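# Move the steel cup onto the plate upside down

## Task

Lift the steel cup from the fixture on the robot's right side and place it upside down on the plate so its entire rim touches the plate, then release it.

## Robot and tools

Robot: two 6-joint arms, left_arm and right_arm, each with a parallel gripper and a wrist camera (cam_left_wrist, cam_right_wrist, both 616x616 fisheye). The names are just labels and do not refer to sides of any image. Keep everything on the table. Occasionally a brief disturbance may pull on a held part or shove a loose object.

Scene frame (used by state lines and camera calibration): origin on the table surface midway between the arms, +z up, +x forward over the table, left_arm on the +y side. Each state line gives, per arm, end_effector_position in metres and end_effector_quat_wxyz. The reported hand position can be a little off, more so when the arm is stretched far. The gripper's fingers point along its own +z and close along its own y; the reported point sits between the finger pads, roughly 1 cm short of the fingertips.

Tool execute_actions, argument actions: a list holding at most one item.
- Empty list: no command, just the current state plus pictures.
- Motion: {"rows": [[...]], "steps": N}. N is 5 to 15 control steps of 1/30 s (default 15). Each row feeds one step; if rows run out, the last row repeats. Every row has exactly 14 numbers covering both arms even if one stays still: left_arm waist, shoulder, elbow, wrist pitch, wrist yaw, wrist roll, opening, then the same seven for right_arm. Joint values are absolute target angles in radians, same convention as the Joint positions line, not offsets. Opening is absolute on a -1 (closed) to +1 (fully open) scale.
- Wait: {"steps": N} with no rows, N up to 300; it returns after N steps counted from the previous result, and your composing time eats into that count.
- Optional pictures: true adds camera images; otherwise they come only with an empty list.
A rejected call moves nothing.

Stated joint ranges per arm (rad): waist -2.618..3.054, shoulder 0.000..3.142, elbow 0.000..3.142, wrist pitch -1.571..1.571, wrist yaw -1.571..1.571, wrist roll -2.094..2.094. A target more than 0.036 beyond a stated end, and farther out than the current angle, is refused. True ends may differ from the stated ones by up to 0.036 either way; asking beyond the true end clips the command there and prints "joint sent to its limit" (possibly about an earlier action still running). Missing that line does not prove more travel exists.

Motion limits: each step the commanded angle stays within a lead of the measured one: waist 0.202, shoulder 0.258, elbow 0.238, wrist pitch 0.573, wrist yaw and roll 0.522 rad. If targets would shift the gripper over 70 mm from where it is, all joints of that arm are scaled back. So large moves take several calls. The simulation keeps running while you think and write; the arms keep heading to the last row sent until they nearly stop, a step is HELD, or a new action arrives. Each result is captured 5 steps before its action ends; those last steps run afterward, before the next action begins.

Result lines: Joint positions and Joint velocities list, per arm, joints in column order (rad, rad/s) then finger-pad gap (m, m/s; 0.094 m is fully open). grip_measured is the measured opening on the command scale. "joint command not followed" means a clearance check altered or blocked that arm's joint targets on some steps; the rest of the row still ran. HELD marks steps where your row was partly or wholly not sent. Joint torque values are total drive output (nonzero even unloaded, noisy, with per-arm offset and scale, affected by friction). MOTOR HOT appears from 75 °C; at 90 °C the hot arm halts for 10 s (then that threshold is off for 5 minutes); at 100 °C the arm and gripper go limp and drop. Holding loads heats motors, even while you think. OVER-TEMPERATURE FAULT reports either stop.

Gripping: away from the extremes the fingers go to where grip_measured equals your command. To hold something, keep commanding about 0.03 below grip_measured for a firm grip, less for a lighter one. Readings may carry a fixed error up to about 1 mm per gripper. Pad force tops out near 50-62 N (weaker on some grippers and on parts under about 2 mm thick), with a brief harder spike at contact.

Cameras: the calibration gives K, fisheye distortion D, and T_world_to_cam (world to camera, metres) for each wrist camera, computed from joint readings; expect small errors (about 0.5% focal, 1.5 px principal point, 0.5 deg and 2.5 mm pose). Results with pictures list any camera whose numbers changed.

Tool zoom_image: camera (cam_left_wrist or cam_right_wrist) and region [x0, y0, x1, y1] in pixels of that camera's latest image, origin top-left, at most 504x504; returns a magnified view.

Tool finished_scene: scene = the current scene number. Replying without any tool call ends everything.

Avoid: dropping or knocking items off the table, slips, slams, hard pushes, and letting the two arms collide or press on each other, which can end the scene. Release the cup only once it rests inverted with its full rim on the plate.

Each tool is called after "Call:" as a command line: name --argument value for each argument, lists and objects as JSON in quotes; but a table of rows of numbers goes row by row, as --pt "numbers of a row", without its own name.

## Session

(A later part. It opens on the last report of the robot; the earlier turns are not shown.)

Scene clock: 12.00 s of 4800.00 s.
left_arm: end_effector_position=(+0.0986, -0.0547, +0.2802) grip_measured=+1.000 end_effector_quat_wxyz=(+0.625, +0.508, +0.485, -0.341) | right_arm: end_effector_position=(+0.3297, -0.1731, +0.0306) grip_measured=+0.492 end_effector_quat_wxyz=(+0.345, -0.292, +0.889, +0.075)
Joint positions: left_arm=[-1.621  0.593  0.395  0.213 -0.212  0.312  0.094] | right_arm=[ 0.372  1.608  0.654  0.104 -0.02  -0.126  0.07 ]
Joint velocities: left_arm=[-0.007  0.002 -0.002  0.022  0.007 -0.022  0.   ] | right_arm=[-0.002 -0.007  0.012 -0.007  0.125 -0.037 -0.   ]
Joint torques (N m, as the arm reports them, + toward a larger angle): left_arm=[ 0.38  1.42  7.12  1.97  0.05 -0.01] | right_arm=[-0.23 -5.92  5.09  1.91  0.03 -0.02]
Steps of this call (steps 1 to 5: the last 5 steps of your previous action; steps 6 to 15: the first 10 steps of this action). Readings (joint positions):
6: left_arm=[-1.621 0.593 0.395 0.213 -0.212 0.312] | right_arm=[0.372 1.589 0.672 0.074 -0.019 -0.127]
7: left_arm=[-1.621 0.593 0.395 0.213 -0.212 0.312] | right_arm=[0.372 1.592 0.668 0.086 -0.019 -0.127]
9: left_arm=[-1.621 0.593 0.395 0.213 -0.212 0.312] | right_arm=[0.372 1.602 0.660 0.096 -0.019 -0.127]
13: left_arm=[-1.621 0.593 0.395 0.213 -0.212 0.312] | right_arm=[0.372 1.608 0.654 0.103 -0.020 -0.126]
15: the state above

Call:
execute_actions --actions '[{"rows":[[-1.62,0.6,0.4,0.2,-0.21,0.31,1,0.37,1.605,0.65,0.12,-0.02,-0.13,1]],"steps":12}]'

Call:
execute_actions --actions '[{"rows":[[-1.62,0.6,0.4,0.2,-0.21,0.31,1,0.37,1.44,0.82,-0.2,-0.02,-0.13,1]]}]' --pictures true

Scene clock: 12.47 s of 4800.00 s.
left_arm: end_effector_position=(+0.0986, -0.0547, +0.2802) grip_measured=+1.000 end_effector_quat_wxyz=(+0.625, +0.508, +0.485, -0.341) | right_arm: end_effector_position=(+0.3303, -0.1727, +0.0313) grip_measured=+1.000 end_effector_quat_wxyz=(+0.347, -0.292, +0.888, +0.075)
Joint positions: left_arm=[-1.621  0.593  0.395  0.213 -0.212  0.312  0.094] | right_arm=[ 0.372  1.608  0.654  0.108 -0.02  -0.126  0.094]
Joint velocities: left_arm=[-0.007 -0.002  0.002 -0.037  0.007 -0.037  0.   ] | right_arm=[-0.007  0.012 -0.007 -0.007  0.007  0.022  0.   ]
Joint torques (N m, as the arm reports them, + toward a larger angle): left_arm=[ 0.09  1.6   7.11  1.92  0.12 -0.04] | right_arm=[-0.14 -6.19  5.71  1.54  0.04 -0.06]
Steps of this call (steps 1 to 5: the last 5 steps of your previous action; steps 6 to 7: the robot went on to your last target; steps 8 to 14: the first 7 steps of this action). Readings (joint positions):
8: left_arm=[-1.621 0.593 0.395 0.213 -0.212 0.312] | right_arm=[0.372 1.608 0.654 0.103 -0.020 -0.126]
9: left_arm=[-1.621 0.593 0.395 0.213 -0.212 0.312] | right_arm=[0.372 1.608 0.654 0.105 -0.020 -0.126]
11: left_arm=[-1.621 0.593 0.395 0.213 -0.212 0.312] | right_arm=[0.372 1.608 0.654 0.107 -0.020 -0.126]
14: the state above

Scene clock: 12.97 s of 4800.00 s.
left_arm: end_effector_position=(+0.0986, -0.0547, +0.2802) grip_measured=+1.000 end_effector_quat_wxyz=(+0.625, +0.508, +0.485, -0.341) | right_arm: end_effector_position=(+0.3433, -0.1655, +0.1176) grip_measured=+1.000 end_effector_quat_wxyz=(+0.391, -0.287, +0.871, +0.084)
Joint positions: left_arm=[-1.621  0.593  0.395  0.213 -0.212  0.312  0.094] | right_arm=[ 0.372  1.433  0.814 -0.13  -0.02  -0.126  0.094]
Joint velocities: left_arm=[-0.002 -0.002  0.012 -0.007  0.037 -0.007  0.   ] | right_arm=[ 0.012  0.046  0.002 -0.447  0.007  0.037  0.   ]
Joint torques (N m, as the arm reports them, + toward a larger angle): left_arm=[0.09 1.42 7.28 1.97 0.02 0.  ] | right_arm=[-0.32 -4.66  7.63  1.6   0.01 -0.06]
Steps of this call (steps 1 to 5: the last 5 steps of your previous action; steps 6 to 15: the first 10 steps of this action). Readings (joint positions):
6: left_arm=[-1.621 0.593 0.395 0.213 -0.212 0.312] | right_arm=[0.372 1.595 0.673 0.057 -0.020 -0.126]
7: left_arm=[-1.621 0.593 0.395 0.213 -0.212 0.312] | right_arm=[0.372 1.568 0.700 -0.021 -0.020 -0.126]
9: left_arm=[-1.621 0.593 0.395 0.213 -0.212 0.312] | right_arm=[0.372 1.500 0.754 -0.096 -0.020 -0.126]
13: left_arm=[-1.621 0.593 0.395 0.213 -0.212 0.312] | right_arm=[0.372 1.433 0.813 -0.114 -0.020 -0.126]
15: the state above
camera_calibration (this result's frames):
cam_left_wrist: T_world_to_cam=[[-0.929023, -0.158486, -0.334363, 0.166637], [0.131397, 0.703436, -0.698508, 0.232748], [0.345906, -0.692864, -0.632683, 0.237036], [0, 0, 0, 1]] pos_world=[0.0422348, 0.0269205, 0.368262]
cam_right_wrist: T_world_to_cam=[[0.477964, -0.876915, -0.0507049, -0.301155], [-0.817475, -0.422961, -0.390947, 0.299375], [0.321381, 0.228309, -0.919015, 0.148502], [0, 0, 0, 1]] pos_world=[0.340947, -0.171368, 0.238245]

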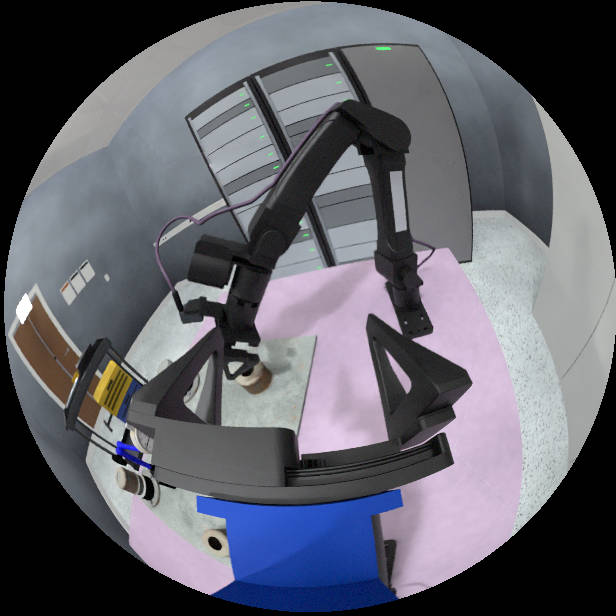

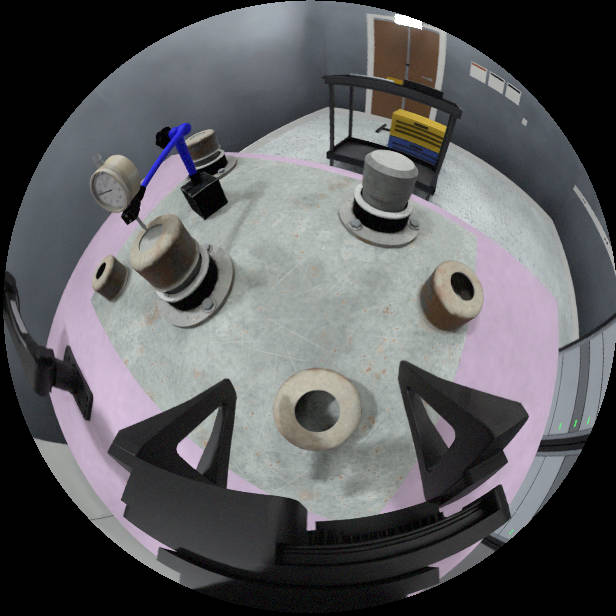

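Call:
finished_scene --scene 2

The scene is finished: the task was done.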